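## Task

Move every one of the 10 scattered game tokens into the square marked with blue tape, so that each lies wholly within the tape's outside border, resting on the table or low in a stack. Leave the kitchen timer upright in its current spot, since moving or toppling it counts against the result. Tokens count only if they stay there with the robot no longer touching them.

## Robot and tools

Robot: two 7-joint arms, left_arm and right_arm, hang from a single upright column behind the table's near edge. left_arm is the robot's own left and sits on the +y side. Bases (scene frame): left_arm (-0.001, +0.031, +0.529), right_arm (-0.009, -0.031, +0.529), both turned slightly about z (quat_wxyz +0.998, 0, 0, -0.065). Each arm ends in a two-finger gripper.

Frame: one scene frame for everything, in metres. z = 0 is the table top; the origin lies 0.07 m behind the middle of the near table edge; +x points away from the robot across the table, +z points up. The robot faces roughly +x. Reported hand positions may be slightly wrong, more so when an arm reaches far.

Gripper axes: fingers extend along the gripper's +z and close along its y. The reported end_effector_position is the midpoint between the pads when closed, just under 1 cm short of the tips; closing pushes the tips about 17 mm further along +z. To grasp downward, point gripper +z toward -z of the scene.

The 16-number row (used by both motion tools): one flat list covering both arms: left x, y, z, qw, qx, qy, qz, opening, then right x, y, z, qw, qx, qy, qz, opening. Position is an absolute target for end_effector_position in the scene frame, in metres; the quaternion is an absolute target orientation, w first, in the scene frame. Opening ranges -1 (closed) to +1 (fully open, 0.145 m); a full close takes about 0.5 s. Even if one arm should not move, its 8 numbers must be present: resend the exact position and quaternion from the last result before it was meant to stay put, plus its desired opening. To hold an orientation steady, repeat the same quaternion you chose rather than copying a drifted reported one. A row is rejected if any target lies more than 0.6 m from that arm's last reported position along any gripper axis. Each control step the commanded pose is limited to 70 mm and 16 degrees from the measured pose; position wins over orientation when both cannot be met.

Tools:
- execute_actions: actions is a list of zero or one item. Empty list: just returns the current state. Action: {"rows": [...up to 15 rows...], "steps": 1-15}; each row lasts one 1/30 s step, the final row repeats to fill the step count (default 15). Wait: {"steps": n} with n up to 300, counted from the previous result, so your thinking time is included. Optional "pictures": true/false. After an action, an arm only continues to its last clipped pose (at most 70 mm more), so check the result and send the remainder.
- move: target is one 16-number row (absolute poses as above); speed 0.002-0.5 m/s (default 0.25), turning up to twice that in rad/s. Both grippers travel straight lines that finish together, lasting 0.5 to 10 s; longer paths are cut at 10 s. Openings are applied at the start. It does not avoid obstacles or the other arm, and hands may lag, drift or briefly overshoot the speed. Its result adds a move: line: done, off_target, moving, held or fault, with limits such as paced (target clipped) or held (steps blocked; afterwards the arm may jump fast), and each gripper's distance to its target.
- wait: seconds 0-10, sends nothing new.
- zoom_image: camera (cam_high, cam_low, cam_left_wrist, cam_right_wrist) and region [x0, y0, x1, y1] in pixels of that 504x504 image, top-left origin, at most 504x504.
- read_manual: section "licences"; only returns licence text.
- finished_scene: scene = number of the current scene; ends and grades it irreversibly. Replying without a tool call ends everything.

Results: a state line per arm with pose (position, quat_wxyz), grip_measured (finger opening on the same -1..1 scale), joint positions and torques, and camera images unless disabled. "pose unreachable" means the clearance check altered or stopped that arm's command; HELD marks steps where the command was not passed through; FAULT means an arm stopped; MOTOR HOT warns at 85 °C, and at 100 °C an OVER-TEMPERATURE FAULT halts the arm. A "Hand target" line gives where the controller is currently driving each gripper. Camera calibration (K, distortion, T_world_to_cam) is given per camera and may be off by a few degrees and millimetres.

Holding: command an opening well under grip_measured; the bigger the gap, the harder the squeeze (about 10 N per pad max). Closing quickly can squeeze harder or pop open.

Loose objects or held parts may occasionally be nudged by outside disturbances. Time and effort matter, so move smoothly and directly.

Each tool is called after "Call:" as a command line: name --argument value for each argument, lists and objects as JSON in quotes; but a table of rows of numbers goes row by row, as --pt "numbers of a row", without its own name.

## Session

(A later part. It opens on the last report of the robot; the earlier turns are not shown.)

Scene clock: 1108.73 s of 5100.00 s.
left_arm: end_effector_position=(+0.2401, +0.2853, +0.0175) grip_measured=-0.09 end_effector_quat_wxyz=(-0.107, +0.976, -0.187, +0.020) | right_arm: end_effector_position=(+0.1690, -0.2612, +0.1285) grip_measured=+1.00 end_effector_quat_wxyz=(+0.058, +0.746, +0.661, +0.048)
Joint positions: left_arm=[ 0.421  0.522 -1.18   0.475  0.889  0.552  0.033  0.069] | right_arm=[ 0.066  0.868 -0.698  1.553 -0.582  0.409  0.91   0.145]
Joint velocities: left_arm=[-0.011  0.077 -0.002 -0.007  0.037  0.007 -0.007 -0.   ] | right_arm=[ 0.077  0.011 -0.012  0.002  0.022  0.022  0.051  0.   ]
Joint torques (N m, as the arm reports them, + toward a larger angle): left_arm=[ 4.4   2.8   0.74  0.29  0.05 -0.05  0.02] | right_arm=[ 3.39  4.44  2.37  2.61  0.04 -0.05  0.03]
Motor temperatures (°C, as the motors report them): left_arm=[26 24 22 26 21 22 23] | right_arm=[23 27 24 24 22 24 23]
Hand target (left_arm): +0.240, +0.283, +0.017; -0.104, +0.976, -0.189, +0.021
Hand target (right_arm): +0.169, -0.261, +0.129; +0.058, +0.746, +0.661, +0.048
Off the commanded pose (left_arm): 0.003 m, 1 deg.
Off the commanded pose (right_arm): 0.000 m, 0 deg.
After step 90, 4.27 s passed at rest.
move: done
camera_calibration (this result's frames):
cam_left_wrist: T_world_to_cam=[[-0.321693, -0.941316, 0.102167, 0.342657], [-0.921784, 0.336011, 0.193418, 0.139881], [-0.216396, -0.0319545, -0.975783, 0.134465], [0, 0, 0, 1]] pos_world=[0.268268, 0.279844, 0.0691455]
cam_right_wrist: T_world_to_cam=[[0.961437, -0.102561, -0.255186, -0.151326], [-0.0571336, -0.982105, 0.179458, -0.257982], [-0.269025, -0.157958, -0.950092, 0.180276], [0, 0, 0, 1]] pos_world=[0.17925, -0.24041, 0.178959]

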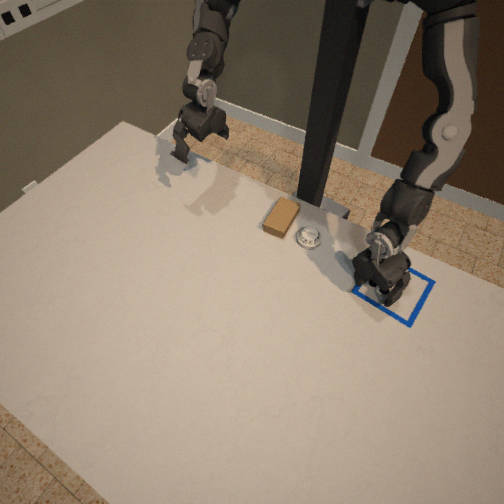

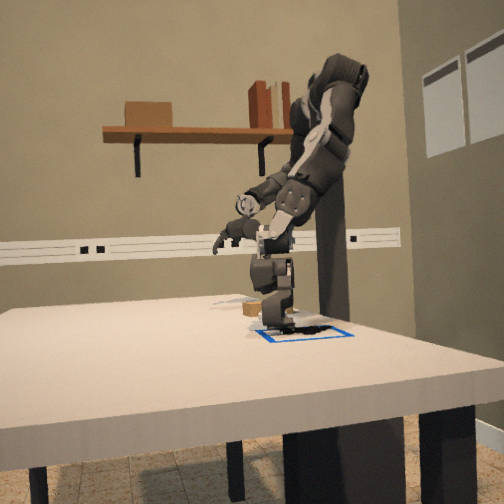

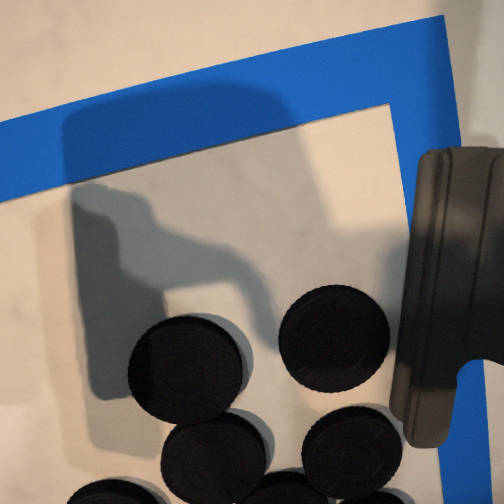

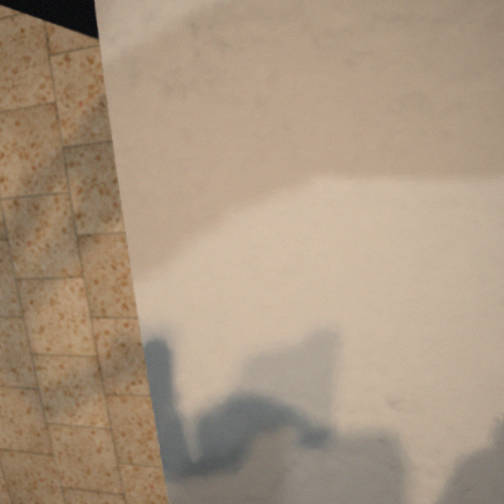

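Call:
move --target '[0.237,0.278,0.045,-0.1026,0.9763,-0.1898,0.0199,-0.09,0.169,-0.2612,0.1285,0.058,0.746,0.661,0.048,1]' --speed 0.06

Call:
move --target '[0.195,0.285,0.135,-0.1044,0.9936,-0.0434,0.0046,-0.09,0.169,-0.2612,0.1285,0.058,0.746,0.661,0.048,1]' --speed 0.12

Scene clock: 1113.20 s of 5100.00 s.
left_arm: end_effector_position=(+0.2363, +0.2765, +0.0451) grip_measured=-0.09 end_effector_quat_wxyz=(-0.099, +0.976, -0.192, +0.020) | right_arm: end_effector_position=(+0.1690, -0.2612, +0.1285) grip_measured=+1.00 end_effector_quat_wxyz=(+0.058, +0.746, +0.661, +0.048)
Joint positions: left_arm=[ 0.351  0.691 -1.103  0.848  0.956  0.697 -0.109  0.069] | right_arm=[ 0.066  0.868 -0.698  1.553 -0.582  0.409  0.91   0.145]
Joint velocities: left_arm=[-0.011 -0.011 -0.002  0.002 -0.051  0.022  0.037  0.   ] | right_arm=[-0.055 -0.033  0.002 -0.007 -0.022  0.022  0.022  0.   ]
Joint torques (N m, as the arm reports them, + toward a larger angle): left_arm=[ 3.28  3.64  2.3   1.21  0.1   0.11 -0.38] | right_arm=[ 3.43  4.44  2.36  2.64  0.05 -0.06  0.03]
Motor temperatures (°C, as the motors report them): left_arm=[26 25 22 26 21 22 23] | right_arm=[23 27 24 24 22 24 23]
Hand target (left_arm): +0.235, +0.277, +0.045; -0.101, +0.976, -0.191, +0.018
Hand target (right_arm): +0.169, -0.261, +0.129; +0.058, +0.746, +0.661, +0.048
Off the commanded pose (left_arm): 0.002 m, 0 deg.
Off the commanded pose (right_arm): 0.000 m, 0 deg.
After step 90, 0.70 s passed at rest.
move: done
camera_calibration (this result's frames):
cam_left_wrist: T_world_to_cam=[[-0.330164, -0.936492, 0.118215, 0.330276], [-0.917489, 0.347822, 0.192962, 0.12973], [-0.221826, -0.044752, -0.974059, 0.164992], [0, 0, 0, 1]] pos_world=[0.26467, 0.271561, 0.0966353]
cam_right_wrist: T_world_to_cam=[[0.961437, -0.102561, -0.255186, -0.151326], [-0.0571336, -0.982105, 0.179458, -0.257982], [-0.269025, -0.157958, -0.950092, 0.180276], [0, 0, 0, 1]] pos_world=[0.17925, -0.24041, 0.178959]

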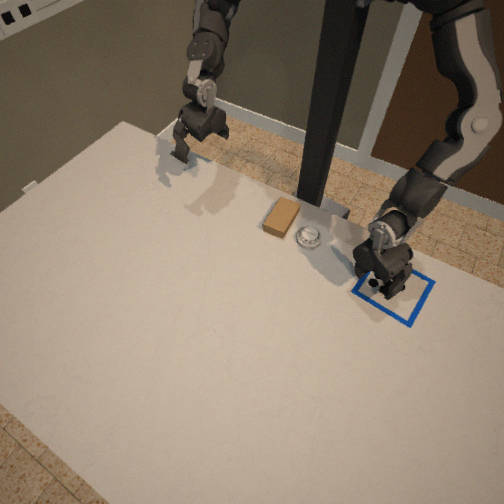

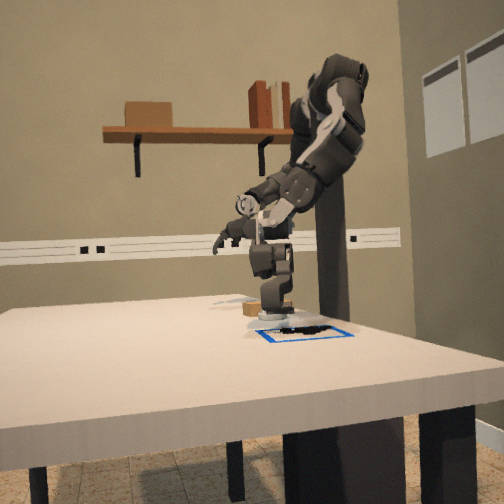

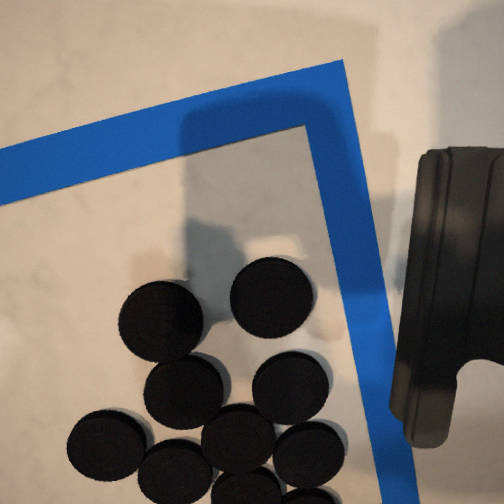

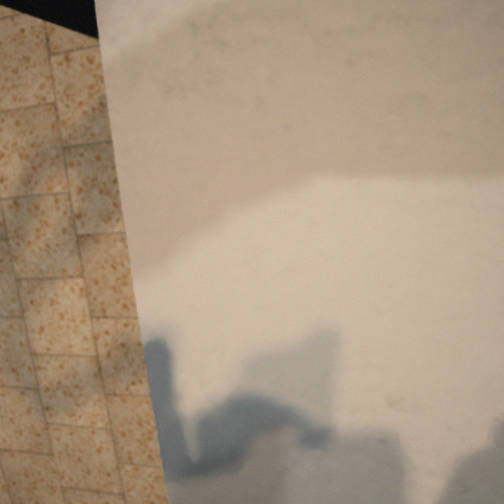

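Scene clock: 1114.73 s of 5100.00 s.
left_arm: end_effector_position=(+0.1925, +0.2840, +0.1339) grip_measured=-0.09 end_effector_quat_wxyz=(-0.098, +0.994, -0.049, +0.018) | right_arm: end_effector_position=(+0.1690, -0.2612, +0.1285) grip_measured=+1.00 end_effector_quat_wxyz=(+0.058, +0.746, +0.661, +0.048)
Joint positions: left_arm=[-0.008  1.066 -0.742  1.574  1.585  0.786 -0.716  0.069] | right_arm=[ 0.066  0.868 -0.698  1.553 -0.582  0.409  0.91   0.145]
Joint velocities: left_arm=[-0.055 -0.011 -0.017  0.017  0.007 -0.037  0.022 -0.   ] | right_arm=[ 0.033 -0.055 -0.002 -0.012 -0.022 -0.066 -0.037 -0.   ]
Joint torques (N m, as the arm reports them, + toward a larger angle): left_arm=[ 2.12  4.46  3.35  2.12  0.08  0.05 -0.38] | right_arm=[ 3.48  4.42  2.38  2.66  0.04 -0.05  0.03]
Motor temperatures (°C, as the motors report them): left_arm=[26 25 22 26 21 22 23] | right_arm=[23 27 24 24 22 24 23]
Hand target (left_arm): +0.193, +0.284, +0.134; -0.100, +0.994, -0.049, +0.018
Hand target (right_arm): +0.169, -0.261, +0.129; +0.058, +0.746, +0.661, +0.048
Off the commanded pose (left_arm): 0.003 m, 2 deg.
Off the commanded pose (right_arm): 0.000 m, 0 deg.
joint sent to its limit (left arm) — the command would take joint 5 (forearm roll) past its upper limit and joint 6 (wrist pitch) past its upper limit, so those joints were sent only as far as their limits.
move: done
camera_calibration (this result's frames):
cam_left_wrist: T_world_to_cam=[[-0.0557668, -0.990763, 0.123609, 0.274226], [-0.982741, 0.0763375, 0.168499, 0.162742], [-0.176379, -0.112079, -0.977921, 0.253018], [0, 0, 0, 1]] pos_world=[0.219853, 0.287627, 0.186113]
cam_right_wrist: T_world_to_cam=[[0.961437, -0.102561, -0.255186, -0.151326], [-0.0571336, -0.982105, 0.179458, -0.257982], [-0.269025, -0.157958, -0.950092, 0.180276], [0, 0, 0, 1]] pos_world=[0.17925, -0.24041, 0.178959]

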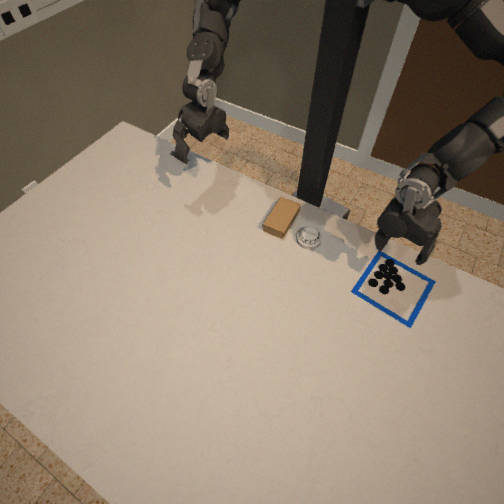

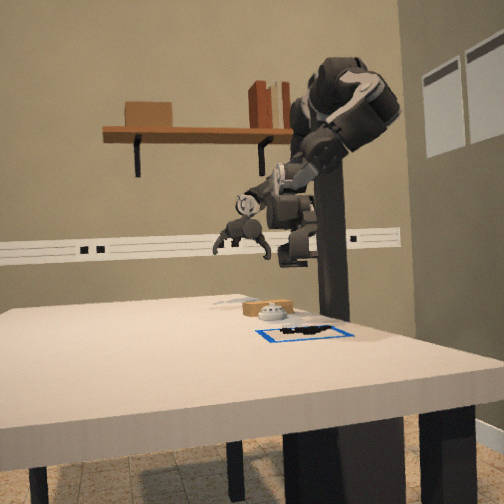

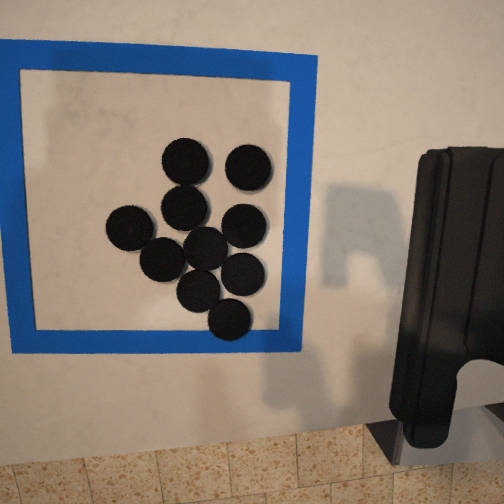

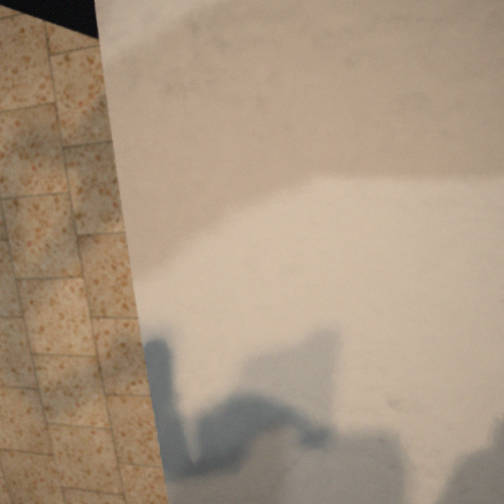

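Call:
move --target '[0.26,0.22,0.19,-0.086,0.978,0.067,0.179,0.5,0.169,-0.2612,0.1285,0.058,0.746,0.661,0.048,1]' --speed 0.15

Scene clock: 1129.70 s of 5100.00 s.
left_arm: end_effector_position=(+0.2609, +0.2180, +0.1906) grip_measured=+0.50 end_effector_quat_wxyz=(-0.082, +0.978, +0.058, +0.182) | right_arm: end_effector_position=(+0.1690, -0.2612, +0.1285) grip_measured=+1.00 end_effector_quat_wxyz=(+0.058, +0.746, +0.661, +0.048)
Joint positions: left_arm=[-0.049  0.777 -0.401  1.806  1.579  0.732 -1.128  0.112] | right_arm=[ 0.066  0.868 -0.698  1.553 -0.582  0.409  0.91   0.145]
Joint velocities: left_arm=[ 0.011  0.033  0.007  0.022 -0.066  0.081 -0.037 -0.   ] | right_arm=[ 0.033  0.011  0.012 -0.012  0.022  0.022 -0.066  0.   ]
Joint torques (N m, as the arm reports them, + toward a larger angle): left_arm=[ 2.93  3.08  3.29  3.17 -0.11 -0.12 -0.33] | right_arm=[ 3.44  4.41  2.34  2.65  0.04 -0.05  0.02]
Motor temperatures (°C, as the motors report them): left_arm=[26 25 23 26 21 22 23] | right_arm=[23 27 24 24 22 24 23]
Hand target (left_arm): +0.262, +0.219, +0.191; -0.085, +0.977, +0.060, +0.184
Hand target (right_arm): +0.169, -0.261, +0.129; +0.058, +0.746, +0.661, +0.048
Off the commanded pose (left_arm): 0.002 m, 1 deg.
Off the commanded pose (right_arm): 0.000 m, 0 deg.
After step 90, 10.37 s passed at rest.
move: done
camera_calibration (this result's frames):
cam_left_wrist: T_world_to_cam=[[0.071178, -0.981921, 0.175399, 0.160719], [-0.978856, -0.102569, -0.176975, 0.329297], [0.191766, -0.159093, -0.96846, 0.225555], [0, 0, 0, 1]] pos_world=[0.26764, 0.227473, 0.248528]
cam_right_wrist: T_world_to_cam=[[0.961437, -0.102561, -0.255186, -0.151326], [-0.0571336, -0.982105, 0.179458, -0.257982], [-0.269025, -0.157958, -0.950092, 0.180276], [0, 0, 0, 1]] pos_world=[0.17925, -0.24041, 0.178959]

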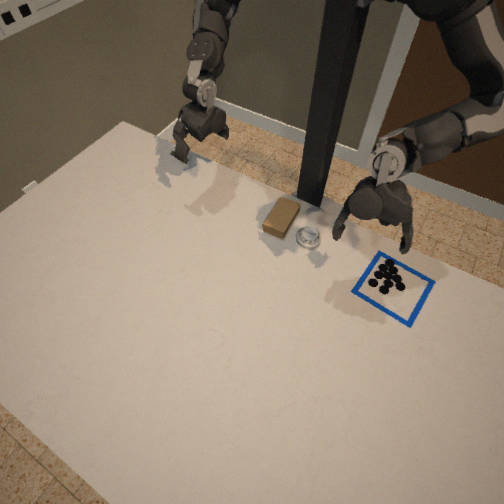

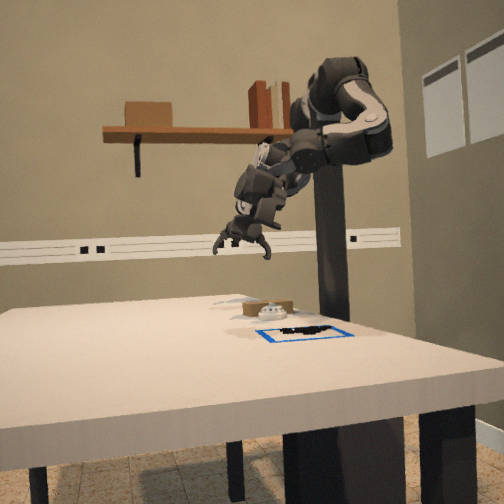

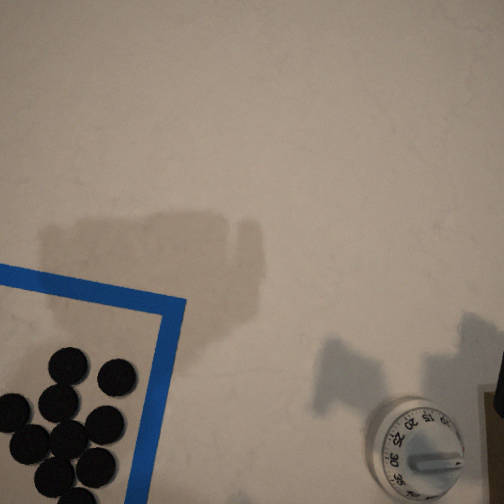

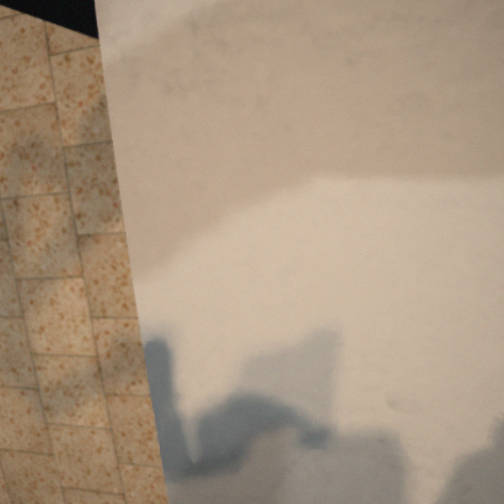

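Call:
zoom_image --camera "cam_high" --region '[280, 210, 450, 340]'

Region (280, 210, 450, 340) of cam_high's 504x504 image, scaled by 2.965, with more detail than that image has; it fills the top 385 rows of this view, and the rest is white.

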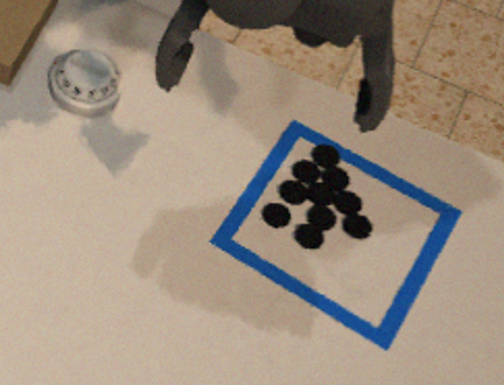

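Call:
finished_scene --scene 1

The scene is finished: the task was done.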